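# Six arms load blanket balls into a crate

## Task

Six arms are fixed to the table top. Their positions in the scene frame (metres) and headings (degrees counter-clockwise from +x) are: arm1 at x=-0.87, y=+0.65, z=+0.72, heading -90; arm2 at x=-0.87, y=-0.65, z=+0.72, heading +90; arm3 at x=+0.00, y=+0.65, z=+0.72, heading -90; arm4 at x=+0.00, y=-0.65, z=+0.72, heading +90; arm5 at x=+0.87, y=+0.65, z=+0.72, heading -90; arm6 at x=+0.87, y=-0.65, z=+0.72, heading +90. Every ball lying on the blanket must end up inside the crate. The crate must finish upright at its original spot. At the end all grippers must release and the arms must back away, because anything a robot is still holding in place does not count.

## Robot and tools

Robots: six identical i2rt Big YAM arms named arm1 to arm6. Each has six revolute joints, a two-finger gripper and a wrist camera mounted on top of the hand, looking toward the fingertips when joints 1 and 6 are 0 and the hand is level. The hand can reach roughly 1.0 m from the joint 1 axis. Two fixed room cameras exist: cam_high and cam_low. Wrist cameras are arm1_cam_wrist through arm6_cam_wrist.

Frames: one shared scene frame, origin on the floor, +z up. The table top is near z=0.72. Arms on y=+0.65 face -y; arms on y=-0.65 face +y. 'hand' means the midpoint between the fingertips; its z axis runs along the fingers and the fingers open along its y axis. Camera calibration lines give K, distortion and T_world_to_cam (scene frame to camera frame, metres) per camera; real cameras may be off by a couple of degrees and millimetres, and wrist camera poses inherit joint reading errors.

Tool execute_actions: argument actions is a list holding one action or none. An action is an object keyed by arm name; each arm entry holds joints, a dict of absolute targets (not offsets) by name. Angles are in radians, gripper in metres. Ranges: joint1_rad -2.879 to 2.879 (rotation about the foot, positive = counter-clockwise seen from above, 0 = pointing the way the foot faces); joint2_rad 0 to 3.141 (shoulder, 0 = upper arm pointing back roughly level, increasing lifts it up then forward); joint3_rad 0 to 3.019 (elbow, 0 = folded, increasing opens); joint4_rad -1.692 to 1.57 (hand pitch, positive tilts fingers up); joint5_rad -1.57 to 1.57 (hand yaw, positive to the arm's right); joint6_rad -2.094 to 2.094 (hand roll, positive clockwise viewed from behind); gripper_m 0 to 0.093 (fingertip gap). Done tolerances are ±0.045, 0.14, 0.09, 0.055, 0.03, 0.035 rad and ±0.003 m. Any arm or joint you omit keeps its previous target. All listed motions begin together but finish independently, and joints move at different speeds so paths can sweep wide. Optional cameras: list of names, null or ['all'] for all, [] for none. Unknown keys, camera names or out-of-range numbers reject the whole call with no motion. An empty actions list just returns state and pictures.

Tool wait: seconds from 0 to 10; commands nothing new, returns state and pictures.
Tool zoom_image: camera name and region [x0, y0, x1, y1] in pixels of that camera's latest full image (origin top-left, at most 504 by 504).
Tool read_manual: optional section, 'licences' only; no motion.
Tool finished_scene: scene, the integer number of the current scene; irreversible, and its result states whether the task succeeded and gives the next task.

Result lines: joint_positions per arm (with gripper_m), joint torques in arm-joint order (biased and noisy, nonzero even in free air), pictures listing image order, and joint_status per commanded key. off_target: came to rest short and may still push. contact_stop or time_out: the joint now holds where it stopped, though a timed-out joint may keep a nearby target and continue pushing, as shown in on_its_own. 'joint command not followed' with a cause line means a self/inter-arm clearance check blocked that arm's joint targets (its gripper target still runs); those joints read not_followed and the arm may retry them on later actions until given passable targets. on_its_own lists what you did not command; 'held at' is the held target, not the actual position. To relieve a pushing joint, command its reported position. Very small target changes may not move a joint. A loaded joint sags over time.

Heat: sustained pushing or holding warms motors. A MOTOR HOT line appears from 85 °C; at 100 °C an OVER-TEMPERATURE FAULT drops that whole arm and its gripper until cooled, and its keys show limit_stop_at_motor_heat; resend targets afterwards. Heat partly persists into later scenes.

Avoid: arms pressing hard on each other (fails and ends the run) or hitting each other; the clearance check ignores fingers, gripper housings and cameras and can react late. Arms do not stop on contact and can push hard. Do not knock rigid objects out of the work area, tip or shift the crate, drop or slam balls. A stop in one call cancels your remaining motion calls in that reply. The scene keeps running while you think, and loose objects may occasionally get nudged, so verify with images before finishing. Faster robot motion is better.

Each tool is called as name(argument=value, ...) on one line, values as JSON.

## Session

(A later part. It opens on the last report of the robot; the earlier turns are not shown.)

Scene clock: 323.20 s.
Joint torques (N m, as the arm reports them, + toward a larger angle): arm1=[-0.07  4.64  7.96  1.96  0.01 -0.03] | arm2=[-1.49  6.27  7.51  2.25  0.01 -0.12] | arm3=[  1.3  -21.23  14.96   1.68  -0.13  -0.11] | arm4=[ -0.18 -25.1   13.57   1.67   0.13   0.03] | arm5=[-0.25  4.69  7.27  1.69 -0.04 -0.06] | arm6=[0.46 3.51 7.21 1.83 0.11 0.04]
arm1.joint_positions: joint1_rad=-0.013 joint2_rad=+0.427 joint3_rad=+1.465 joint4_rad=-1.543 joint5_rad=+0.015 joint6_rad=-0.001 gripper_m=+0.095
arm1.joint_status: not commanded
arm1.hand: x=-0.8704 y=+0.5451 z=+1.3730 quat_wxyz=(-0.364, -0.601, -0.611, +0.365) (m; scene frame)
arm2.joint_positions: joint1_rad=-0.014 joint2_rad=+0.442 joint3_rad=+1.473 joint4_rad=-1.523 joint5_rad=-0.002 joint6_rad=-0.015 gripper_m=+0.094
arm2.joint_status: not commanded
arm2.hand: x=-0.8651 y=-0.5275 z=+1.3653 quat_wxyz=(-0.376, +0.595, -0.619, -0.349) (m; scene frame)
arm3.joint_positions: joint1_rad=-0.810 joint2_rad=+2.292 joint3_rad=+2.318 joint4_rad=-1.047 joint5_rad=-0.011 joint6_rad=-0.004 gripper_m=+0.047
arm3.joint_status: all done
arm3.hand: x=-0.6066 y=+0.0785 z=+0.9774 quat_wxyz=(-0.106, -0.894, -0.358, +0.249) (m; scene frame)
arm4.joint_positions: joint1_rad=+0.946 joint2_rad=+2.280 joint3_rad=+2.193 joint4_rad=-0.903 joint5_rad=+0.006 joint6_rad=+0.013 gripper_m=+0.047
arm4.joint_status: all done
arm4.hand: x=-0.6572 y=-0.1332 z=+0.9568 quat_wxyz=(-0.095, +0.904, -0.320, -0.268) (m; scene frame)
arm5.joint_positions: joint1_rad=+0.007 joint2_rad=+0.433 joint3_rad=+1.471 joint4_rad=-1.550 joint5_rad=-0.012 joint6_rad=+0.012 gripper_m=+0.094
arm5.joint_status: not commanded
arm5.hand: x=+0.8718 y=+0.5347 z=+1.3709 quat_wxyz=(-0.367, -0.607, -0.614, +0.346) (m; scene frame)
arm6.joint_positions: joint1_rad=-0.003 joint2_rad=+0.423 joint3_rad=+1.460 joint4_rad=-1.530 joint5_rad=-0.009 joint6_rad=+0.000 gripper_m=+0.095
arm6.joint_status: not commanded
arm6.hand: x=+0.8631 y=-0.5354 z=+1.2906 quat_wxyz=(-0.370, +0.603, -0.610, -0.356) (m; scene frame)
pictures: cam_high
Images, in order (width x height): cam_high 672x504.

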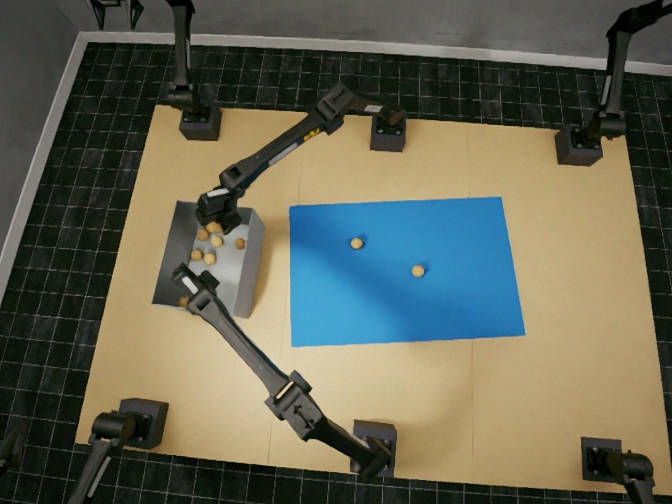

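execute_actions(actions=[{"arm3":{"joints":{"gripper_m":0.085}},"arm4":{"joints":{"gripper_m":0.088}}}], cameras=[])

execute_actions(actions=[{"arm3":{"joints":{"joint2_rad":1.4}},"arm4":{"joints":{"joint2_rad":1.4}}}], cameras=[])

execute_actions(actions=[{"arm4":{"joints":{"joint1_rad":-0.164,"joint3_rad":1.882,"joint4_rad":-1.076}}}], cameras=[])

execute_actions(actions=[{"arm3":{"joints":{"joint1_rad":-0.22,"joint3_rad":1.385,"joint4_rad":-0.863}},"arm4":{"joints":{"joint2_rad":2.245}}}], cameras=[])

execute_actions(actions=[{"arm3":{"joints":{"joint2_rad":1.94}}}], cameras=["arm3_cam_wrist","arm4_cam_wrist"])

Scene clock: 333.27 s.
Joint torques (N m, as the arm reports them, + toward a larger angle): arm1=[ 0.34  4.78  7.95  1.92  0.   -0.03] | arm2=[-1.52  6.27  7.5   2.26  0.01 -0.12] | arm3=[  1.09 -21.04  14.78   1.64  -0.15  -0.11] | arm4=[ -0.21 -25.53  13.62   1.69   0.12   0.03] | arm5=[-0.19  4.6   7.29  1.69 -0.04 -0.06] | arm6=[0.47 4.17 7.15 1.81 0.1  0.  ]
arm1.joint_positions: joint1_rad=-0.013 joint2_rad=+0.427 joint3_rad=+1.465 joint4_rad=-1.543 joint5_rad=+0.015 joint6_rad=-0.001 gripper_m=+0.095
arm1.joint_status: not commanded
arm1.hand: x=-0.8704 y=+0.5451 z=+1.3730 quat_wxyz=(-0.364, -0.601, -0.611, +0.365) (m; scene frame)
arm2.joint_positions: joint1_rad=-0.014 joint2_rad=+0.442 joint3_rad=+1.473 joint4_rad=-1.523 joint5_rad=-0.002 joint6_rad=-0.015 gripper_m=+0.094
arm2.joint_status: not commanded
arm2.hand: x=-0.8651 y=-0.5275 z=+1.3653 quat_wxyz=(-0.376, +0.595, -0.619, -0.349) (m; scene frame)
arm3.joint_positions: joint1_rad=-0.810 joint2_rad=+2.292 joint3_rad=+2.318 joint4_rad=-1.047 joint5_rad=-0.011 joint6_rad=-0.004 gripper_m=+0.085
arm3.joint_status: all done
arm3.hand: x=-0.6066 y=+0.0785 z=+0.9774 quat_wxyz=(-0.106, -0.894, -0.358, +0.249) (m; scene frame)
arm4.joint_positions: joint1_rad=+0.946 joint2_rad=+2.280 joint3_rad=+2.193 joint4_rad=-0.903 joint5_rad=+0.006 joint6_rad=+0.013 gripper_m=+0.088
arm4.joint_status: all done
arm4.hand: x=-0.6572 y=-0.1332 z=+0.9568 quat_wxyz=(-0.095, +0.904, -0.320, -0.268) (m; scene frame)
arm5.joint_positions: joint1_rad=+0.007 joint2_rad=+0.433 joint3_rad=+1.471 joint4_rad=-1.550 joint5_rad=-0.012 joint6_rad=+0.012 gripper_m=+0.094
arm5.joint_status: not commanded
arm5.hand: x=+0.8718 y=+0.5347 z=+1.3709 quat_wxyz=(-0.367, -0.607, -0.614, +0.346) (m; scene frame)
arm6.joint_positions: joint1_rad=-0.003 joint2_rad=+0.423 joint3_rad=+1.460 joint4_rad=-1.530 joint5_rad=-0.009 joint6_rad=+0.000 gripper_m=+0.095
arm6.joint_status: not commanded
arm6.hand: x=+0.8631 y=-0.5354 z=+1.2906 quat_wxyz=(-0.370, +0.603, -0.610, -0.356) (m; scene frame)
pictures: none
No camera images: the call's "cameras" was empty. Leave "cameras" out to get every camera's image.

Scene clock: 335.80 s.
Joint torques (N m, as the arm reports them, + toward a larger angle): arm1=[ 0.27  4.87  7.97  1.94  0.02 -0.05] | arm2=[-1.49  6.26  7.51  2.24  0.01 -0.12] | arm3=[ 1.23 -7.31  9.88  2.49 -0.17 -0.12] | arm4=[-0.15 -9.06  9.58  2.21  0.12  0.03] | arm5=[-0.19  4.64  7.28  1.68 -0.04 -0.06] | arm6=[0.34 3.66 7.27 1.72 0.15 0.06]
arm1.joint_positions: joint1_rad=-0.013 joint2_rad=+0.427 joint3_rad=+1.465 joint4_rad=-1.543 joint5_rad=+0.015 joint6_rad=-0.001 gripper_m=+0.095
arm1.joint_status: not commanded
arm1.hand: x=-0.8704 y=+0.5451 z=+1.3730 quat_wxyz=(-0.364, -0.601, -0.611, +0.365) (m; scene frame)
arm2.joint_positions: joint1_rad=-0.014 joint2_rad=+0.442 joint3_rad=+1.473 joint4_rad=-1.523 joint5_rad=-0.002 joint6_rad=-0.015 gripper_m=+0.094
arm2.joint_status: not commanded
arm2.hand: x=-0.8651 y=-0.5275 z=+1.3653 quat_wxyz=(-0.376, +0.595, -0.619, -0.349) (m; scene frame)
arm3.joint_positions: joint1_rad=-0.810 joint2_rad=+1.386 joint3_rad=+2.334 joint4_rad=-1.047 joint5_rad=-0.011 joint6_rad=-0.004 gripper_m=+0.085
arm3.joint_status: all done
arm3.hand: x=-0.3574 y=+0.3168 z=+1.6082 quat_wxyz=(-0.251, -0.689, -0.277, +0.621) (m; scene frame)
arm4.joint_positions: joint1_rad=+0.946 joint2_rad=+1.394 joint3_rad=+2.213 joint4_rad=-0.899 joint5_rad=+0.006 joint6_rad=+0.013 gripper_m=+0.088
arm4.joint_status: all done
arm4.hand: x=-0.4188 y=-0.3214 z=+1.5979 quat_wxyz=(-0.219, +0.694, -0.247, -0.640) (m; scene frame)
arm5.joint_positions: joint1_rad=+0.007 joint2_rad=+0.433 joint3_rad=+1.471 joint4_rad=-1.550 joint5_rad=-0.012 joint6_rad=+0.012 gripper_m=+0.094
arm5.joint_status: not commanded
arm5.hand: x=+0.8718 y=+0.5347 z=+1.3709 quat_wxyz=(-0.367, -0.607, -0.614, +0.346) (m; scene frame)
arm6.joint_positions: joint1_rad=-0.003 joint2_rad=+0.423 joint3_rad=+1.460 joint4_rad=-1.530 joint5_rad=-0.009 joint6_rad=+0.000 gripper_m=+0.095
arm6.joint_status: not commanded
arm6.hand: x=+0.8631 y=-0.5354 z=+1.2906 quat_wxyz=(-0.370, +0.603, -0.610, -0.356) (m; scene frame)
pictures: none
No camera images: the call's "cameras" was empty. Leave "cameras" out to get every camera's image.

Scene clock: 337.37 s.
Joint torques (N m, as the arm reports them, + toward a larger angle): arm1=[ 0.29  4.83  7.98  1.88  0.03 -0.04] | arm2=[-1.47  6.26  7.5   2.25  0.01 -0.12] | arm3=[ 1.38 -6.91  9.8   2.53 -0.17 -0.1 ] | arm4=[  0.54 -11.97  11.     1.72  -0.04   0.03] | arm5=[-0.12  4.67  7.25  1.69 -0.04 -0.06] | arm6=[0.91 3.67 7.25 1.78 0.09 0.03]
arm1.joint_positions: joint1_rad=-0.013 joint2_rad=+0.427 joint3_rad=+1.465 joint4_rad=-1.543 joint5_rad=+0.015 joint6_rad=-0.001 gripper_m=+0.095
arm1.joint_status: not commanded
arm1.hand: x=-0.8704 y=+0.5451 z=+1.3730 quat_wxyz=(-0.364, -0.601, -0.611, +0.365) (m; scene frame)
arm2.joint_positions: joint1_rad=-0.014 joint2_rad=+0.442 joint3_rad=+1.473 joint4_rad=-1.523 joint5_rad=-0.002 joint6_rad=-0.015 gripper_m=+0.094
arm2.joint_status: not commanded
arm2.hand: x=-0.8651 y=-0.5275 z=+1.3653 quat_wxyz=(-0.376, +0.595, -0.619, -0.349) (m; scene frame)
arm3.joint_positions: joint1_rad=-0.810 joint2_rad=+1.386 joint3_rad=+2.334 joint4_rad=-1.047 joint5_rad=-0.011 joint6_rad=-0.004 gripper_m=+0.085
arm3.joint_status: not commanded
arm3.hand: x=-0.3574 y=+0.3168 z=+1.6082 quat_wxyz=(-0.251, -0.689, -0.277, +0.621) (m; scene frame)
arm4.joint_positions: joint1_rad=-0.167 joint2_rad=+1.399 joint3_rad=+1.877 joint4_rad=-1.070 joint5_rad=+0.011 joint6_rad=+0.013 gripper_m=+0.088
arm4.joint_status: all done
arm4.hand: x=+0.1159 y=-0.0944 z=+1.3798 quat_wxyz=(-0.367, +0.551, -0.690, -0.293) (m; scene frame)
arm5.joint_positions: joint1_rad=+0.007 joint2_rad=+0.433 joint3_rad=+1.471 joint4_rad=-1.550 joint5_rad=-0.012 joint6_rad=+0.012 gripper_m=+0.094
arm5.joint_status: not commanded
arm5.hand: x=+0.8718 y=+0.5347 z=+1.3709 quat_wxyz=(-0.367, -0.607, -0.614, +0.346) (m; scene frame)
arm6.joint_positions: joint1_rad=-0.003 joint2_rad=+0.423 joint3_rad=+1.460 joint4_rad=-1.530 joint5_rad=-0.009 joint6_rad=+0.000 gripper_m=+0.095
arm6.joint_status: not commanded
arm6.hand: x=+0.8631 y=-0.5354 z=+1.2906 quat_wxyz=(-0.370, +0.603, -0.610, -0.356) (m; scene frame)
pictures: none
No camera images: the call's "cameras" was empty. Leave "cameras" out to get every camera's image.

Scene clock: 339.20 s.
Joint torques (N m, as the arm reports them, + toward a larger angle): arm1=[ 0.16  4.82  7.98  1.96  0.02 -0.03] | arm2=[-1.46  6.27  7.49  2.24  0.01 -0.12] | arm3=[  0.84 -11.16  12.02   2.42  -0.04  -0.12] | arm4=[  0.48 -24.37  11.11   0.53  -0.04   0.04] | arm5=[-0.18  4.69  7.28  1.7  -0.04 -0.07] | arm6=[0.57 3.77 7.19 1.77 0.13 0.01]
arm1.joint_positions: joint1_rad=-0.013 joint2_rad=+0.427 joint3_rad=+1.465 joint4_rad=-1.543 joint5_rad=+0.015 joint6_rad=-0.001 gripper_m=+0.095
arm1.joint_status: not commanded
arm1.hand: x=-0.8704 y=+0.5451 z=+1.3730 quat_wxyz=(-0.364, -0.601, -0.611, +0.365) (m; scene frame)
arm2.joint_positions: joint1_rad=-0.014 joint2_rad=+0.442 joint3_rad=+1.473 joint4_rad=-1.523 joint5_rad=-0.002 joint6_rad=-0.015 gripper_m=+0.094
arm2.joint_status: not commanded
arm2.hand: x=-0.8651 y=-0.5275 z=+1.3653 quat_wxyz=(-0.376, +0.595, -0.619, -0.349) (m; scene frame)
arm3.joint_positions: joint1_rad=-0.211 joint2_rad=+1.398 joint3_rad=+1.386 joint4_rad=-0.872 joint5_rad=-0.014 joint6_rad=-0.004 gripper_m=+0.085
arm3.joint_status: all done
arm3.hand: x=-0.1207 y=+0.1019 z=+1.1292 quat_wxyz=(-0.217, -0.732, -0.592, +0.258) (m; scene frame)
arm4.joint_positions: joint1_rad=-0.167 joint2_rad=+2.241 joint3_rad=+1.866 joint4_rad=-1.072 joint5_rad=+0.011 joint6_rad=+0.013 gripper_m=+0.088
arm4.joint_status: all done
arm4.hand: x=+0.1451 y=+0.0305 z=+0.8268 quat_wxyz=(-0.052, +0.624, -0.779, -0.033) (m; scene frame)
arm5.joint_positions: joint1_rad=+0.007 joint2_rad=+0.433 joint3_rad=+1.471 joint4_rad=-1.550 joint5_rad=-0.012 joint6_rad=+0.012 gripper_m=+0.094
arm5.joint_status: not commanded
arm5.hand: x=+0.8718 y=+0.5347 z=+1.3709 quat_wxyz=(-0.367, -0.607, -0.614, +0.346) (m; scene frame)
arm6.joint_positions: joint1_rad=-0.003 joint2_rad=+0.423 joint3_rad=+1.460 joint4_rad=-1.530 joint5_rad=-0.009 joint6_rad=+0.000 gripper_m=+0.095
arm6.joint_status: not commanded
arm6.hand: x=+0.8631 y=-0.5354 z=+1.2906 quat_wxyz=(-0.370, +0.603, -0.610, -0.356) (m; scene frame)
pictures: none
No camera images: the call's "cameras" was empty. Leave "cameras" out to get every camera's image.

Scene clock: 340.70 s.
Joint torques (N m, as the arm reports them, + toward a larger angle): arm1=[ 0.19  4.76  7.95  1.89  0.01 -0.05] | arm2=[-1.47  6.27  7.51  2.26  0.01 -0.12] | arm3=[  1.21 -16.25  10.86   1.39  -0.06  -0.11] | arm4=[  0.45 -23.83  11.19   0.53  -0.03   0.04] | arm5=[-0.09  4.72  7.28  1.68 -0.05 -0.06] | arm6=[0.96 4.5  7.27 1.83 0.13 0.01]
arm1.joint_positions: joint1_rad=-0.013 joint2_rad=+0.427 joint3_rad=+1.465 joint4_rad=-1.543 joint5_rad=+0.015 joint6_rad=-0.001 gripper_m=+0.095
arm1.joint_status: not commanded
arm1.hand: x=-0.8704 y=+0.5451 z=+1.3730 quat_wxyz=(-0.364, -0.601, -0.611, +0.365) (m; scene frame)
arm2.joint_positions: joint1_rad=-0.014 joint2_rad=+0.442 joint3_rad=+1.473 joint4_rad=-1.523 joint5_rad=-0.002 joint6_rad=-0.015 gripper_m=+0.094
arm2.joint_status: not commanded
arm2.hand: x=-0.8651 y=-0.5275 z=+1.3653 quat_wxyz=(-0.376, +0.595, -0.619, -0.349) (m; scene frame)
arm3.joint_positions: joint1_rad=-0.211 joint2_rad=+1.932 joint3_rad=+1.370 joint4_rad=-0.872 joint5_rad=-0.014 joint6_rad=-0.004 gripper_m=+0.085
arm3.joint_status: all done
arm3.hand: x=-0.1224 y=+0.0873 z=+0.8228 quat_wxyz=(-0.050, -0.776, -0.627, +0.048) (m; scene frame)
arm4.joint_positions: joint1_rad=-0.167 joint2_rad=+2.241 joint3_rad=+1.866 joint4_rad=-1.072 joint5_rad=+0.011 joint6_rad=+0.013 gripper_m=+0.088
arm4.joint_status: not commanded
arm4.hand: x=+0.1451 y=+0.0305 z=+0.8268 quat_wxyz=(-0.052, +0.624, -0.779, -0.033) (m; scene frame)
arm5.joint_positions: joint1_rad=+0.007 joint2_rad=+0.433 joint3_rad=+1.471 joint4_rad=-1.550 joint5_rad=-0.012 joint6_rad=+0.012 gripper_m=+0.094
arm5.joint_status: not commanded
arm5.hand: x=+0.8718 y=+0.5347 z=+1.3709 quat_wxyz=(-0.367, -0.607, -0.614, +0.346) (m; scene frame)
arm6.joint_positions: joint1_rad=-0.003 joint2_rad=+0.423 joint3_rad=+1.460 joint4_rad=-1.530 joint5_rad=-0.009 joint6_rad=+0.000 gripper_m=+0.095
arm6.joint_status: not commanded
arm6.hand: x=+0.8631 y=-0.5354 z=+1.2906 quat_wxyz=(-0.370, +0.603, -0.610, -0.356) (m; scene frame)
pictures: arm3_cam_wrist, arm4_cam_wrist
camera_calibration (this result's frames):
arm3_cam_wrist: T_world_to_cam=[[-0.976255, 0.215593, -0.0211226, -0.119594], [0.179626, 0.860155, 0.477354, -0.441986], [0.121083, 0.462225, -0.878457, 0.82193], [0, 0, 0, 1]] pos_world=[-0.136884, 0.0260431, 0.930488]
arm4_cam_wrist: T_world_to_cam=[[0.975169, -0.220366, 0.0220258, -0.153958], [-0.204932, -0.860197, 0.466973, -0.321771], [-0.0839583, -0.459891, -0.883997, 0.882107], [0, 0, 0, 1]] pos_world=[0.158255, 0.0949601, 0.933429]
Images, in order (width x height): arm3_cam_wrist 672x504, arm4_cam_wrist 672x504.

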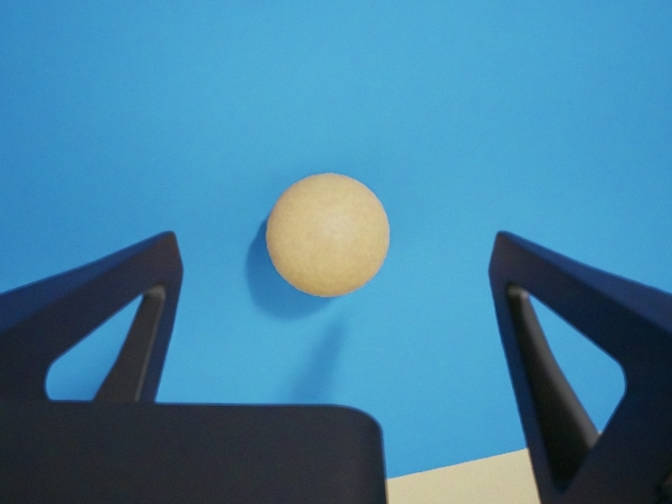

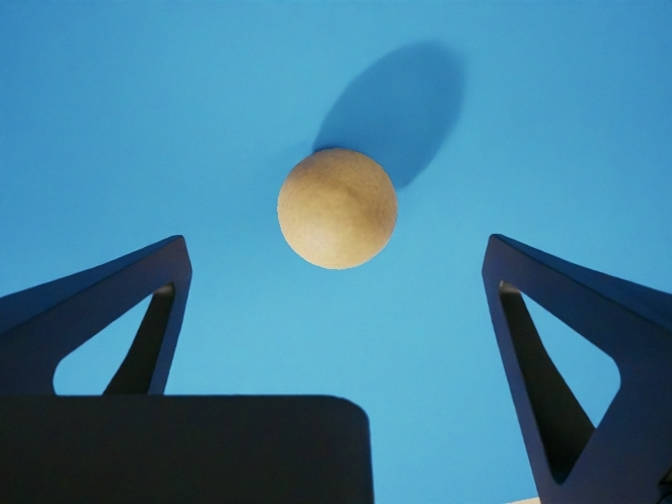

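execute_actions(actions=[{"arm3":{"joints":{"joint2_rad":2.075}},"arm4":{"joints":{"joint2_rad":2.38,"joint3_rad":1.9}}}], cameras=["arm3_cam_wrist","arm4_cam_wrist"])

Scene clock: 345.97 s.
Joint torques (N m, as the arm reports them, + toward a larger angle): arm1=[ 0.36  4.87  7.99  1.97  0.01 -0.02] | arm2=[-1.46  6.23  7.51  2.23  0.01 -0.12] | arm3=[  0.8  -17.7    9.72   0.97  -0.06  -0.13] | arm4=[  0.54 -22.85  10.95   0.4    0.06   0.03] | arm5=[-0.18  4.62  7.3   1.66 -0.04 -0.06] | arm6=[0.64 4.51 7.26 1.71 0.1  0.01]
arm1.joint_positions: joint1_rad=-0.013 joint2_rad=+0.427 joint3_rad=+1.465 joint4_rad=-1.543 joint5_rad=+0.015 joint6_rad=-0.001 gripper_m=+0.095
arm1.joint_status: not commanded
arm1.hand: x=-0.8704 y=+0.5451 z=+1.3730 quat_wxyz=(-0.364, -0.601, -0.611, +0.365) (m; scene frame)
arm2.joint_positions: joint1_rad=-0.014 joint2_rad=+0.442 joint3_rad=+1.473 joint4_rad=-1.523 joint5_rad=-0.002 joint6_rad=-0.015 gripper_m=+0.094
arm2.joint_status: not commanded
arm2.hand: x=-0.8651 y=-0.5275 z=+1.3653 quat_wxyz=(-0.376, +0.595, -0.619, -0.349) (m; scene frame)
arm3.joint_positions: joint1_rad=-0.211 joint2_rad=+2.076 joint3_rad=+1.370 joint4_rad=-0.872 joint5_rad=-0.014 joint6_rad=-0.004 gripper_m=+0.085
arm3.joint_status: all done
arm3.hand: x=-0.1172 y=+0.1092 z=+0.7444 quat_wxyz=(-0.006, -0.778, -0.628, -0.008) (m; scene frame)
arm4.joint_positions: joint1_rad=-0.168 joint2_rad=+2.368 joint3_rad=+1.879 joint4_rad=-1.076 joint5_rad=+0.008 joint6_rad=+0.013 gripper_m=+0.088
arm4.joint_status: all done
arm4.hand: x=+0.1418 y=+0.0137 z=+0.7468 quat_wxyz=(-0.006, +0.625, -0.781, +0.004) (m; scene frame)
arm5.joint_positions: joint1_rad=+0.007 joint2_rad=+0.433 joint3_rad=+1.471 joint4_rad=-1.550 joint5_rad=-0.012 joint6_rad=+0.012 gripper_m=+0.094
arm5.joint_status: not commanded
arm5.hand: x=+0.8718 y=+0.5347 z=+1.3709 quat_wxyz=(-0.367, -0.607, -0.614, +0.346) (m; scene frame)
arm6.joint_positions: joint1_rad=-0.003 joint2_rad=+0.423 joint3_rad=+1.460 joint4_rad=-1.530 joint5_rad=-0.009 joint6_rad=+0.000 gripper_m=+0.095
arm6.joint_status: not commanded
arm6.hand: x=+0.8631 y=-0.5354 z=+1.2906 quat_wxyz=(-0.370, +0.603, -0.610, -0.356) (m; scene frame)
pictures: arm3_cam_wrist, arm4_cam_wrist
camera_calibration (this result's frames):
arm3_cam_wrist: T_world_to_cam=[[-0.97575, 0.21788, -0.0209742, -0.121169], [0.162282, 0.784392, 0.598659, -0.508346], [0.146888, 0.580738, -0.800729, 0.674546], [0, 0, 0, 1]] pos_world=[-0.134818, 0.0334085, 0.841914]
arm4_cam_wrist: T_world_to_cam=[[0.975555, -0.218707, 0.0214325, -0.152378], [-0.192021, -0.800946, 0.56711, -0.376984], [-0.106865, -0.557363, -0.823363, 0.762715], [0, 0, 0, 1]] pos_world=[0.157771, 0.0898394, 0.845049]
Images, in order (width x height): arm3_cam_wrist 672x504, arm4_cam_wrist 672x504.

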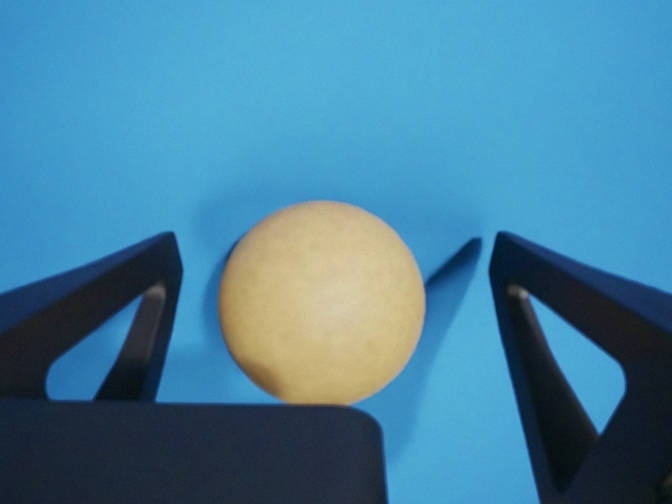

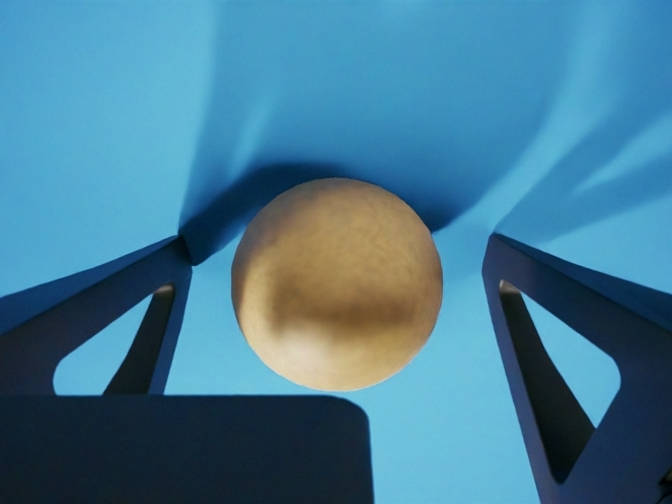

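execute_actions(actions=[{"arm3":{"joints":{"gripper_m":0.035}},"arm4":{"joints":{"gripper_m":0.035}}}], cameras=[])

execute_actions(actions=[{"arm3":{"joints":{"joint2_rad":1.4}},"arm4":{"joints":{"joint2_rad":1.4}}}], cameras=["arm3_cam_wrist","arm4_cam_wrist"])

execute_actions(actions=[{"arm3":{"joints":{"joint1_rad":-0.815,"joint3_rad":2.35,"joint4_rad":-1.05}}}], cameras=[])

execute_actions(actions=[{"arm4":{"joints":{"joint1_rad":0.94,"joint3_rad":2.22,"joint4_rad":-0.9}}}], cameras=[])

execute_actions(actions=[{"arm3":{"joints":{"joint2_rad":2.32}},"arm4":{"joints":{"joint2_rad":2.29}}}], cameras=["cam_high"])

Scene clock: 355.47 s.
Joint torques (N m, as the arm reports them, + toward a larger angle): arm1=[ 0.29  4.52  7.94  1.96  0.02 -0.04] | arm2=[-1.51  6.3   7.51  2.24  0.01 -0.12] | arm3=[  1.22 -17.3    9.61   1.02  -0.03  -0.12] | arm4=[  0.51 -23.7   10.95   0.42   0.06   0.03] | arm5=[-0.17  4.69  7.29  1.66 -0.04 -0.06] | arm6=[ 0.47  4.11  7.13  1.75  0.14 -0.01]
arm1.joint_positions: joint1_rad=-0.013 joint2_rad=+0.427 joint3_rad=+1.465 joint4_rad=-1.543 joint5_rad=+0.015 joint6_rad=-0.001 gripper_m=+0.095
arm1.joint_status: not commanded
arm1.hand: x=-0.8704 y=+0.5451 z=+1.3730 quat_wxyz=(-0.364, -0.601, -0.611, +0.365) (m; scene frame)
arm2.joint_positions: joint1_rad=-0.014 joint2_rad=+0.442 joint3_rad=+1.473 joint4_rad=-1.523 joint5_rad=-0.002 joint6_rad=-0.015 gripper_m=+0.094
arm2.joint_status: not commanded
arm2.hand: x=-0.8651 y=-0.5275 z=+1.3653 quat_wxyz=(-0.376, +0.595, -0.619, -0.349) (m; scene frame)
arm3.joint_positions: joint1_rad=-0.211 joint2_rad=+2.076 joint3_rad=+1.370 joint4_rad=-0.872 joint5_rad=-0.014 joint6_rad=-0.004 gripper_m=+0.047
arm3.joint_status: gripper_m off_target (ended at +0.047, target +0.035)
arm3.hand: x=-0.1172 y=+0.1092 z=+0.7444 quat_wxyz=(-0.006, -0.778, -0.628, -0.008) (m; scene frame)
arm4.joint_positions: joint1_rad=-0.168 joint2_rad=+2.368 joint3_rad=+1.879 joint4_rad=-1.076 joint5_rad=+0.008 joint6_rad=+0.013 gripper_m=+0.047
arm4.joint_status: gripper_m off_target (ended at +0.047, target +0.035)
arm4.hand: x=+0.1418 y=+0.0137 z=+0.7468 quat_wxyz=(-0.006, +0.625, -0.781, +0.004) (m; scene frame)
arm5.joint_positions: joint1_rad=+0.007 joint2_rad=+0.433 joint3_rad=+1.471 joint4_rad=-1.550 joint5_rad=-0.012 joint6_rad=+0.012 gripper_m=+0.094
arm5.joint_status: not commanded
arm5.hand: x=+0.8718 y=+0.5347 z=+1.3709 quat_wxyz=(-0.367, -0.607, -0.614, +0.346) (m; scene frame)
arm6.joint_positions: joint1_rad=-0.003 joint2_rad=+0.423 joint3_rad=+1.460 joint4_rad=-1.530 joint5_rad=-0.009 joint6_rad=+0.000 gripper_m=+0.095
arm6.joint_status: not commanded
arm6.hand: x=+0.8631 y=-0.5354 z=+1.2906 quat_wxyz=(-0.370, +0.603, -0.610, -0.356) (m; scene frame)
pictures: none
No camera images: the call's "cameras" was empty. Leave "cameras" out to get every camera's image.

Scene clock: 357.63 s.
Joint torques (N m, as the arm reports them, + toward a larger angle): arm1=[ 0.22  4.95  7.9   2.01  0.02 -0.04] | arm2=[-1.53  6.29  7.5   2.26  0.01 -0.12] | arm3=[  1.27 -11.5   13.44   2.47  -0.05  -0.13] | arm4=[  0.54 -13.72  10.62   1.96   0.05   0.03] | arm5=[-0.14  4.72  7.27  1.66 -0.04 -0.06] | arm6=[0.91 3.98 7.11 1.7  0.1  0.05]
arm1.joint_positions: joint1_rad=-0.013 joint2_rad=+0.427 joint3_rad=+1.465 joint4_rad=-1.543 joint5_rad=+0.015 joint6_rad=-0.001 gripper_m=+0.095
arm1.joint_status: not commanded
arm1.hand: x=-0.8704 y=+0.5451 z=+1.3730 quat_wxyz=(-0.364, -0.601, -0.611, +0.365) (m; scene frame)
arm2.joint_positions: joint1_rad=-0.014 joint2_rad=+0.442 joint3_rad=+1.473 joint4_rad=-1.523 joint5_rad=-0.002 joint6_rad=-0.015 gripper_m=+0.094
arm2.joint_status: not commanded
arm2.hand: x=-0.8651 y=-0.5275 z=+1.3653 quat_wxyz=(-0.376, +0.595, -0.619, -0.349) (m; scene frame)
arm3.joint_positions: joint1_rad=-0.211 joint2_rad=+1.397 joint3_rad=+1.370 joint4_rad=-0.872 joint5_rad=-0.014 joint6_rad=-0.004 gripper_m=+0.047
arm3.joint_status: all done
arm3.hand: x=-0.1199 y=+0.1052 z=+1.1213 quat_wxyz=(-0.213, -0.734, -0.594, +0.252) (m; scene frame)
arm4.joint_positions: joint1_rad=-0.168 joint2_rad=+1.409 joint3_rad=+1.898 joint4_rad=-1.076 joint5_rad=+0.008 joint6_rad=+0.013 gripper_m=+0.047
arm4.joint_status: all done
arm4.hand: x=+0.1163 y=-0.0919 z=+1.3848 quat_wxyz=(-0.369, +0.550, -0.688, -0.296) (m; scene frame)
arm5.joint_positions: joint1_rad=+0.007 joint2_rad=+0.433 joint3_rad=+1.471 joint4_rad=-1.550 joint5_rad=-0.012 joint6_rad=+0.012 gripper_m=+0.094
arm5.joint_status: not commanded
arm5.hand: x=+0.8718 y=+0.5347 z=+1.3709 quat_wxyz=(-0.367, -0.607, -0.614, +0.346) (m; scene frame)
arm6.joint_positions: joint1_rad=-0.003 joint2_rad=+0.423 joint3_rad=+1.460 joint4_rad=-1.530 joint5_rad=-0.009 joint6_rad=+0.000 gripper_m=+0.095
arm6.joint_status: not commanded
arm6.hand: x=+0.8631 y=-0.5354 z=+1.2906 quat_wxyz=(-0.370, +0.603, -0.610, -0.356) (m; scene frame)
pictures: arm3_cam_wrist, arm4_cam_wrist
camera_calibration (this result's frames):
arm3_cam_wrist: T_world_to_cam=[[-0.978052, 0.207513, -0.018778, -0.116724], [0.208085, 0.97742, -0.0367673, -0.0327835], [0.0107243, -0.0398677, -0.999147, 1.25043], [0, 0, 0, 1]] pos_world=[-0.12075, 0.106117, 1.24597]
arm4_cam_wrist: T_world_to_cam=[[0.974096, -0.226115, 0.00312271, -0.139349], [-0.209202, -0.906308, -0.367206, 0.457907], [0.0858608, 0.35704, -0.930135, 1.4359], [0, 0, 0, 1]] pos_world=[0.108247, -0.129178, 1.50416]
Images, in order (width x height): arm3_cam_wrist 672x504, arm4_cam_wrist 672x504.

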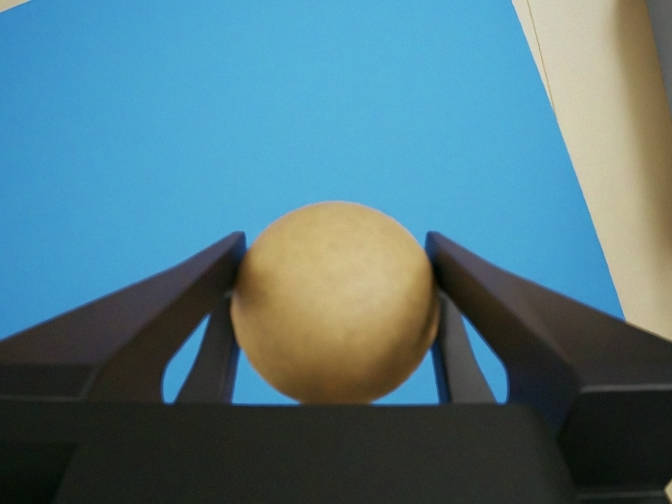

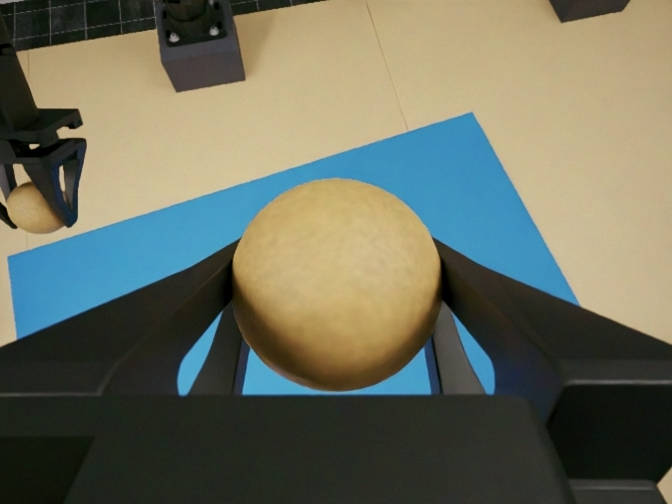

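Scene clock: 359.57 s.
Joint torques (N m, as the arm reports them, + toward a larger angle): arm1=[ 0.46  5.03  7.91  1.94  0.   -0.05] | arm2=[-1.53  6.27  7.5   2.25  0.01 -0.12] | arm3=[ 2.41 -7.87  9.43  2.   -0.11 -0.12] | arm4=[  0.54 -13.09  10.7    2.01   0.05   0.04] | arm5=[-0.15  4.58  7.3   1.69 -0.04 -0.07] | arm6=[0.51 4.15 7.07 1.7  0.1  0.06]
arm1.joint_positions: joint1_rad=-0.013 joint2_rad=+0.427 joint3_rad=+1.465 joint4_rad=-1.543 joint5_rad=+0.015 joint6_rad=-0.001 gripper_m=+0.095
arm1.joint_status: not commanded
arm1.hand: x=-0.8704 y=+0.5451 z=+1.3730 quat_wxyz=(-0.364, -0.601, -0.611, +0.365) (m; scene frame)
arm2.joint_positions: joint1_rad=-0.014 joint2_rad=+0.442 joint3_rad=+1.473 joint4_rad=-1.523 joint5_rad=-0.002 joint6_rad=-0.015 gripper_m=+0.094
arm2.joint_status: not commanded
arm2.hand: x=-0.8651 y=-0.5275 z=+1.3653 quat_wxyz=(-0.376, +0.595, -0.619, -0.349) (m; scene frame)
arm3.joint_positions: joint1_rad=-0.822 joint2_rad=+1.399 joint3_rad=+2.338 joint4_rad=-1.036 joint5_rad=-0.012 joint6_rad=-0.004 gripper_m=+0.047
arm3.joint_status: all done
arm3.hand: x=-0.3670 y=+0.3160 z=+1.6069 quat_wxyz=(-0.248, -0.689, -0.273, +0.624) (m; scene frame)
arm4.joint_positions: joint1_rad=-0.168 joint2_rad=+1.409 joint3_rad=+1.898 joint4_rad=-1.076 joint5_rad=+0.008 joint6_rad=+0.013 gripper_m=+0.047
arm4.joint_status: not commanded
arm4.hand: x=+0.1163 y=-0.0919 z=+1.3848 quat_wxyz=(-0.369, +0.550, -0.688, -0.296) (m; scene frame)
arm5.joint_positions: joint1_rad=+0.007 joint2_rad=+0.433 joint3_rad=+1.471 joint4_rad=-1.550 joint5_rad=-0.012 joint6_rad=+0.012 gripper_m=+0.094
arm5.joint_status: not commanded
arm5.hand: x=+0.8718 y=+0.5347 z=+1.3709 quat_wxyz=(-0.367, -0.607, -0.614, +0.346) (m; scene frame)
arm6.joint_positions: joint1_rad=-0.003 joint2_rad=+0.423 joint3_rad=+1.460 joint4_rad=-1.530 joint5_rad=-0.009 joint6_rad=+0.000 gripper_m=+0.095
arm6.joint_status: not commanded
arm6.hand: x=+0.8631 y=-0.5354 z=+1.2906 quat_wxyz=(-0.370, +0.603, -0.610, -0.356) (m; scene frame)
pictures: none
No camera images: the call's "cameras" was empty. Leave "cameras" out to get every camera's image.

Scene clock: 361.10 s.
Joint torques (N m, as the arm reports them, + toward a larger angle): arm1=[ 0.03  4.66  7.92  1.98  0.   -0.02] | arm2=[-1.5   6.31  7.5   2.24  0.01 -0.12] | arm3=[ 2.14 -7.83  9.37  2.04 -0.14 -0.12] | arm4=[ -0.54 -10.88  13.61   2.8    0.09   0.03] | arm5=[-0.14  4.59  7.31  1.69 -0.04 -0.06] | arm6=[0.61 3.88 7.16 1.63 0.09 0.03]
arm1.joint_positions: joint1_rad=-0.013 joint2_rad=+0.427 joint3_rad=+1.465 joint4_rad=-1.543 joint5_rad=+0.015 joint6_rad=-0.001 gripper_m=+0.095
arm1.joint_status: not commanded
arm1.hand: x=-0.8704 y=+0.5451 z=+1.3730 quat_wxyz=(-0.364, -0.601, -0.611, +0.365) (m; scene frame)
arm2.joint_positions: joint1_rad=-0.014 joint2_rad=+0.442 joint3_rad=+1.473 joint4_rad=-1.523 joint5_rad=-0.002 joint6_rad=-0.015 gripper_m=+0.094
arm2.joint_status: not commanded
arm2.hand: x=-0.8651 y=-0.5275 z=+1.3653 quat_wxyz=(-0.376, +0.595, -0.619, -0.349) (m; scene frame)
arm3.joint_positions: joint1_rad=-0.822 joint2_rad=+1.399 joint3_rad=+2.338 joint4_rad=-1.036 joint5_rad=-0.012 joint6_rad=-0.004 gripper_m=+0.047
arm3.joint_status: not commanded
arm3.hand: x=-0.3670 y=+0.3160 z=+1.6069 quat_wxyz=(-0.248, -0.689, -0.273, +0.624) (m; scene frame)
arm4.joint_positions: joint1_rad=+0.943 joint2_rad=+1.403 joint3_rad=+2.173 joint4_rad=-0.912 joint5_rad=+0.008 joint6_rad=+0.013 gripper_m=+0.047
arm4.joint_status: all done
arm4.hand: x=-0.4295 y=-0.3111 z=+1.5699 quat_wxyz=(-0.213, +0.713, -0.254, -0.618) (m; scene frame)
arm5.joint_positions: joint1_rad=+0.007 joint2_rad=+0.433 joint3_rad=+1.471 joint4_rad=-1.550 joint5_rad=-0.012 joint6_rad=+0.012 gripper_m=+0.094
arm5.joint_status: not commanded
arm5.hand: x=+0.8718 y=+0.5347 z=+1.3709 quat_wxyz=(-0.367, -0.607, -0.614, +0.346) (m; scene frame)
arm6.joint_positions: joint1_rad=-0.003 joint2_rad=+0.423 joint3_rad=+1.460 joint4_rad=-1.530 joint5_rad=-0.009 joint6_rad=+0.000 gripper_m=+0.095
arm6.joint_status: not commanded
arm6.hand: x=+0.8631 y=-0.5354 z=+1.2906 quat_wxyz=(-0.370, +0.603, -0.610, -0.356) (m; scene frame)
pictures: none
No camera images: the call's "cameras" was empty. Leave "cameras" out to get every camera's image.

Scene clock: 363.23 s.
Joint torques (N m, as the arm reports them, + toward a larger angle): arm1=[ 0.28  4.83  7.97  1.96  0.01 -0.03] | arm2=[-1.48  6.29  7.51  2.24  0.01 -0.12] | arm3=[  2.33 -21.6   14.74   1.69  -0.15  -0.11] | arm4=[  0.03 -25.43  13.54   1.71   0.08   0.04] | arm5=[-0.15  4.73  7.29  1.7  -0.04 -0.06] | arm6=[0.55 4.08 7.06 1.85 0.16 0.01]
arm1.joint_positions: joint1_rad=-0.013 joint2_rad=+0.427 joint3_rad=+1.465 joint4_rad=-1.543 joint5_rad=+0.015 joint6_rad=-0.001 gripper_m=+0.095
arm1.joint_status: not commanded
arm1.hand: x=-0.8704 y=+0.5451 z=+1.3730 quat_wxyz=(-0.364, -0.601, -0.611, +0.365) (m; scene frame)
arm2.joint_positions: joint1_rad=-0.014 joint2_rad=+0.442 joint3_rad=+1.473 joint4_rad=-1.523 joint5_rad=-0.002 joint6_rad=-0.015 gripper_m=+0.094
arm2.joint_status: not commanded
arm2.hand: x=-0.8651 y=-0.5275 z=+1.3653 quat_wxyz=(-0.376, +0.595, -0.619, -0.349) (m; scene frame)
arm3.joint_positions: joint1_rad=-0.822 joint2_rad=+2.292 joint3_rad=+2.318 joint4_rad=-1.047 joint5_rad=-0.012 joint6_rad=-0.004 gripper_m=+0.047
arm3.joint_status: all done
arm3.hand: x=-0.6136 y=+0.0858 z=+0.9775 quat_wxyz=(-0.105, -0.896, -0.352, +0.250) (m; scene frame)
arm4.joint_positions: joint1_rad=+0.943 joint2_rad=+2.281 joint3_rad=+2.192 joint4_rad=-0.903 joint5_rad=+0.008 joint6_rad=+0.013 gripper_m=+0.047
arm4.joint_status: all done
arm4.hand: x=-0.6557 y=-0.1317 z=+0.9558 quat_wxyz=(-0.095, +0.904, -0.321, -0.266) (m; scene frame)
arm5.joint_positions: joint1_rad=+0.007 joint2_rad=+0.433 joint3_rad=+1.471 joint4_rad=-1.550 joint5_rad=-0.012 joint6_rad=+0.012 gripper_m=+0.094
arm5.joint_status: not commanded
arm5.hand: x=+0.8718 y=+0.5347 z=+1.3709 quat_wxyz=(-0.367, -0.607, -0.614, +0.346) (m; scene frame)
arm6.joint_positions: joint1_rad=-0.003 joint2_rad=+0.423 joint3_rad=+1.460 joint4_rad=-1.530 joint5_rad=-0.009 joint6_rad=+0.000 gripper_m=+0.095
arm6.joint_status: not commanded
arm6.hand: x=+0.8631 y=-0.5354 z=+1.2906 quat_wxyz=(-0.370, +0.603, -0.610, -0.356) (m; scene frame)
pictures: cam_high
Images, in order (width x height): cam_high 672x504.

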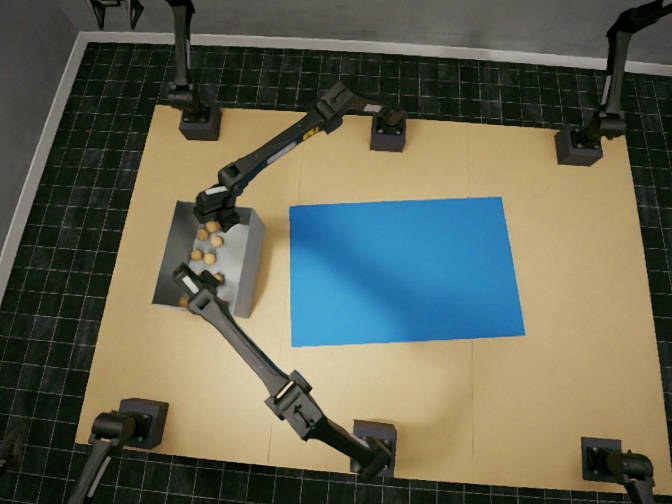

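execute_actions(actions=[{"arm3":{"joints":{"gripper_m":0.085}},"arm4":{"joints":{"gripper_m":0.088}}}], cameras=[])

execute_actions(actions=[{"arm3":{"joints":{"joint2_rad":1.2}},"arm4":{"joints":{"joint2_rad":1.2}}}], cameras=[])

execute_actions(actions=[{"arm3":{"joints":{"joint1_rad":0,"joint2_rad":0.8,"joint3_rad":1.5,"joint4_rad":-1.4}},"arm4":{"joints":{"joint1_rad":0,"joint2_rad":0.8,"joint3_rad":1.5,"joint4_rad":-1.4}}}], cameras=["cam_high","cam_low"])

Scene clock: 369.23 s.
Joint torques (N m, as the arm reports them, + toward a larger angle): arm1=[ 0.27  4.76  7.97  1.99  0.02 -0.04] | arm2=[-1.52  6.26  7.51  2.25  0.01 -0.12] | arm3=[  2.53 -21.38  14.74   1.84  -0.14  -0.12] | arm4=[  0.   -25.59  13.66   1.71   0.07   0.04] | arm5=[-0.12  4.66  7.3   1.69 -0.04 -0.07] | arm6=[1.17 4.12 7.24 1.81 0.14 0.01]
arm1.joint_positions: joint1_rad=-0.013 joint2_rad=+0.427 joint3_rad=+1.465 joint4_rad=-1.543 joint5_rad=+0.015 joint6_rad=-0.001 gripper_m=+0.095
arm1.joint_status: not commanded
arm1.hand: x=-0.8704 y=+0.5451 z=+1.3730 quat_wxyz=(-0.364, -0.601, -0.611, +0.365) (m; scene frame)
arm2.joint_positions: joint1_rad=-0.014 joint2_rad=+0.442 joint3_rad=+1.473 joint4_rad=-1.523 joint5_rad=-0.002 joint6_rad=-0.015 gripper_m=+0.094
arm2.joint_status: not commanded
arm2.hand: x=-0.8651 y=-0.5275 z=+1.3653 quat_wxyz=(-0.376, +0.595, -0.619, -0.349) (m; scene frame)
arm3.joint_positions: joint1_rad=-0.822 joint2_rad=+2.292 joint3_rad=+2.318 joint4_rad=-1.047 joint5_rad=-0.012 joint6_rad=-0.004 gripper_m=+0.085
arm3.joint_status: all done
arm3.hand: x=-0.6136 y=+0.0858 z=+0.9775 quat_wxyz=(-0.105, -0.896, -0.352, +0.250) (m; scene frame)
arm4.joint_positions: joint1_rad=+0.943 joint2_rad=+2.281 joint3_rad=+2.192 joint4_rad=-0.903 joint5_rad=+0.008 joint6_rad=+0.013 gripper_m=+0.088
arm4.joint_status: all done
arm4.hand: x=-0.6557 y=-0.1317 z=+0.9558 quat_wxyz=(-0.095, +0.904, -0.321, -0.266) (m; scene frame)
arm5.joint_positions: joint1_rad=+0.007 joint2_rad=+0.433 joint3_rad=+1.471 joint4_rad=-1.550 joint5_rad=-0.012 joint6_rad=+0.012 gripper_m=+0.094
arm5.joint_status: not commanded
arm5.hand: x=+0.8718 y=+0.5347 z=+1.3709 quat_wxyz=(-0.367, -0.607, -0.614, +0.346) (m; scene frame)
arm6.joint_positions: joint1_rad=-0.003 joint2_rad=+0.423 joint3_rad=+1.460 joint4_rad=-1.530 joint5_rad=-0.009 joint6_rad=+0.000 gripper_m=+0.095
arm6.joint_status: not commanded
arm6.hand: x=+0.8631 y=-0.5354 z=+1.2906 quat_wxyz=(-0.370, +0.603, -0.610, -0.356) (m; scene frame)
pictures: none
No camera images: the call's "cameras" was empty. Leave "cameras" out to get every camera's image.

Scene clock: 372.03 s.
Joint torques (N m, as the arm reports them, + toward a larger angle): arm1=[ 0.04  4.68  7.95  1.99  0.01 -0.05] | arm2=[-1.49  6.27  7.5   2.25  0.01 -0.12] | arm3=[ 2.29 -2.82  7.8   2.42 -0.13 -0.13] | arm4=[ 0.13 -4.07  7.91  2.    0.07  0.03] | arm5=[-0.2   4.61  7.3   1.68 -0.04 -0.06] | arm6=[0.93 4.4  7.2  1.72 0.11 0.04]
arm1.joint_positions: joint1_rad=-0.013 joint2_rad=+0.427 joint3_rad=+1.465 joint4_rad=-1.543 joint5_rad=+0.015 joint6_rad=-0.001 gripper_m=+0.095
arm1.joint_status: not commanded
arm1.hand: x=-0.8704 y=+0.5451 z=+1.3730 quat_wxyz=(-0.364, -0.601, -0.611, +0.365) (m; scene frame)
arm2.joint_positions: joint1_rad=-0.014 joint2_rad=+0.442 joint3_rad=+1.473 joint4_rad=-1.523 joint5_rad=-0.002 joint6_rad=-0.015 gripper_m=+0.094
arm2.joint_status: not commanded
arm2.hand: x=-0.8651 y=-0.5275 z=+1.3653 quat_wxyz=(-0.376, +0.595, -0.619, -0.349) (m; scene frame)
arm3.joint_positions: joint1_rad=-0.822 joint2_rad=+1.194 joint3_rad=+2.335 joint4_rad=-1.047 joint5_rad=-0.012 joint6_rad=-0.004 gripper_m=+0.085
arm3.joint_status: all done
arm3.hand: x=-0.2606 y=+0.4141 z=+1.6855 quat_wxyz=(-0.272, -0.626, -0.248, +0.687) (m; scene frame)
arm4.joint_positions: joint1_rad=+0.943 joint2_rad=+1.194 joint3_rad=+2.213 joint4_rad=-0.897 joint5_rad=+0.008 joint6_rad=+0.013 gripper_m=+0.088
arm4.joint_status: all done
arm4.hand: x=-0.3095 y=-0.4059 z=+1.6873 quat_wxyz=(-0.243, +0.626, -0.224, -0.707) (m; scene frame)
arm5.joint_positions: joint1_rad=+0.007 joint2_rad=+0.433 joint3_rad=+1.471 joint4_rad=-1.550 joint5_rad=-0.012 joint6_rad=+0.012 gripper_m=+0.094
arm5.joint_status: not commanded
arm5.hand: x=+0.8718 y=+0.5347 z=+1.3709 quat_wxyz=(-0.367, -0.607, -0.614, +0.346) (m; scene frame)
arm6.joint_positions: joint1_rad=-0.003 joint2_rad=+0.423 joint3_rad=+1.460 joint4_rad=-1.530 joint5_rad=-0.009 joint6_rad=+0.000 gripper_m=+0.095
arm6.joint_status: not commanded
arm6.hand: x=+0.8631 y=-0.5354 z=+1.2906 quat_wxyz=(-0.370, +0.603, -0.610, -0.356) (m; scene frame)
pictures: none
No camera images: the call's "cameras" was empty. Leave "cameras" out to get every camera's image.

Scene clock: 373.93 s.
Joint torques (N m, as the arm reports them, + toward a larger angle): arm1=[ 0.59  4.82  7.94  1.88  0.   -0.04] | arm2=[-1.39  6.25  7.51  2.25  0.01 -0.12] | arm3=[ 2.32 -0.87 10.94  1.72 -0.05 -0.14] | arm4=[-0.1  -0.16  9.1   1.63  0.01  0.03] | arm5=[-0.2   4.64  7.29  1.69 -0.04 -0.07] | arm6=[0.76 4.56 7.22 1.96 0.13 0.01]
arm1.joint_positions: joint1_rad=-0.013 joint2_rad=+0.427 joint3_rad=+1.465 joint4_rad=-1.543 joint5_rad=+0.015 joint6_rad=-0.001 gripper_m=+0.095
arm1.joint_status: not commanded
arm1.hand: x=-0.8704 y=+0.5451 z=+1.3730 quat_wxyz=(-0.364, -0.601, -0.611, +0.365) (m; scene frame)
arm2.joint_positions: joint1_rad=-0.014 joint2_rad=+0.442 joint3_rad=+1.473 joint4_rad=-1.523 joint5_rad=-0.002 joint6_rad=-0.015 gripper_m=+0.094
arm2.joint_status: not commanded
arm2.hand: x=-0.8651 y=-0.5275 z=+1.3653 quat_wxyz=(-0.376, +0.595, -0.619, -0.349) (m; scene frame)
arm3.joint_positions: joint1_rad=-0.007 joint2_rad=+0.794 joint3_rad=+1.488 joint4_rad=-1.386 joint5_rad=-0.014 joint6_rad=-0.004 gripper_m=+0.085
arm3.joint_status: all done
arm3.hand: x=-0.0043 y=+0.3635 z=+1.3446 quat_wxyz=(-0.305, -0.641, -0.638, +0.298) (m; scene frame)
arm4.joint_positions: joint1_rad=+0.004 joint2_rad=+0.797 joint3_rad=+1.500 joint4_rad=-1.394 joint5_rad=+0.009 joint6_rad=+0.013 gripper_m=+0.088
arm4.joint_status: all done
arm4.hand: x=+0.0096 y=-0.3624 z=+1.3647 quat_wxyz=(-0.308, +0.624, -0.656, -0.292) (m; scene frame)
arm5.joint_positions: joint1_rad=+0.007 joint2_rad=+0.433 joint3_rad=+1.471 joint4_rad=-1.550 joint5_rad=-0.012 joint6_rad=+0.012 gripper_m=+0.094
arm5.joint_status: not commanded
arm5.hand: x=+0.8718 y=+0.5347 z=+1.3709 quat_wxyz=(-0.367, -0.607, -0.614, +0.346) (m; scene frame)
arm6.joint_positions: joint1_rad=-0.003 joint2_rad=+0.423 joint3_rad=+1.460 joint4_rad=-1.530 joint5_rad=-0.009 joint6_rad=+0.000 gripper_m=+0.095
arm6.joint_status: not commanded
arm6.hand: x=+0.8631 y=-0.5354 z=+1.2906 quat_wxyz=(-0.370, +0.603, -0.610, -0.356) (m; scene frame)
pictures: cam_high, cam_low
Images, in order (width x height): cam_high 672x504, cam_low 672x504.

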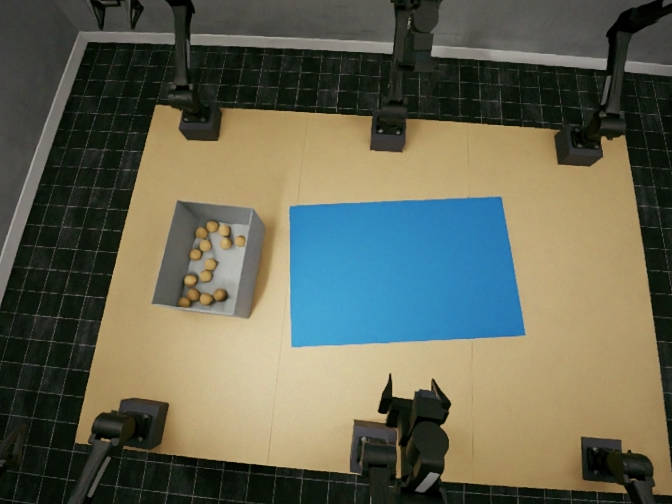

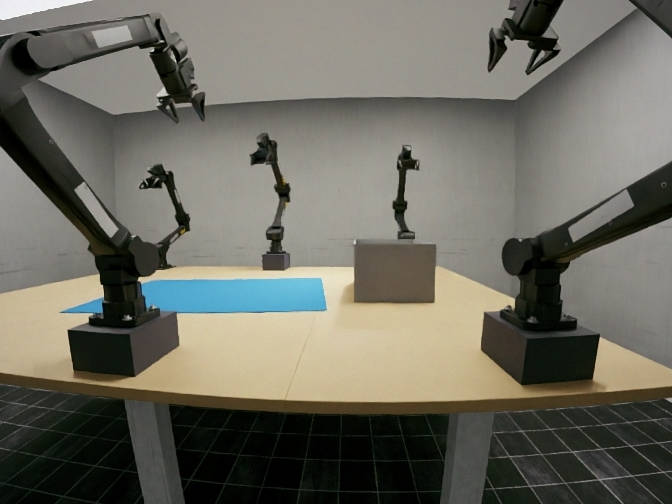

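finished_scene(scene=2)

The scene is finished: the task was done.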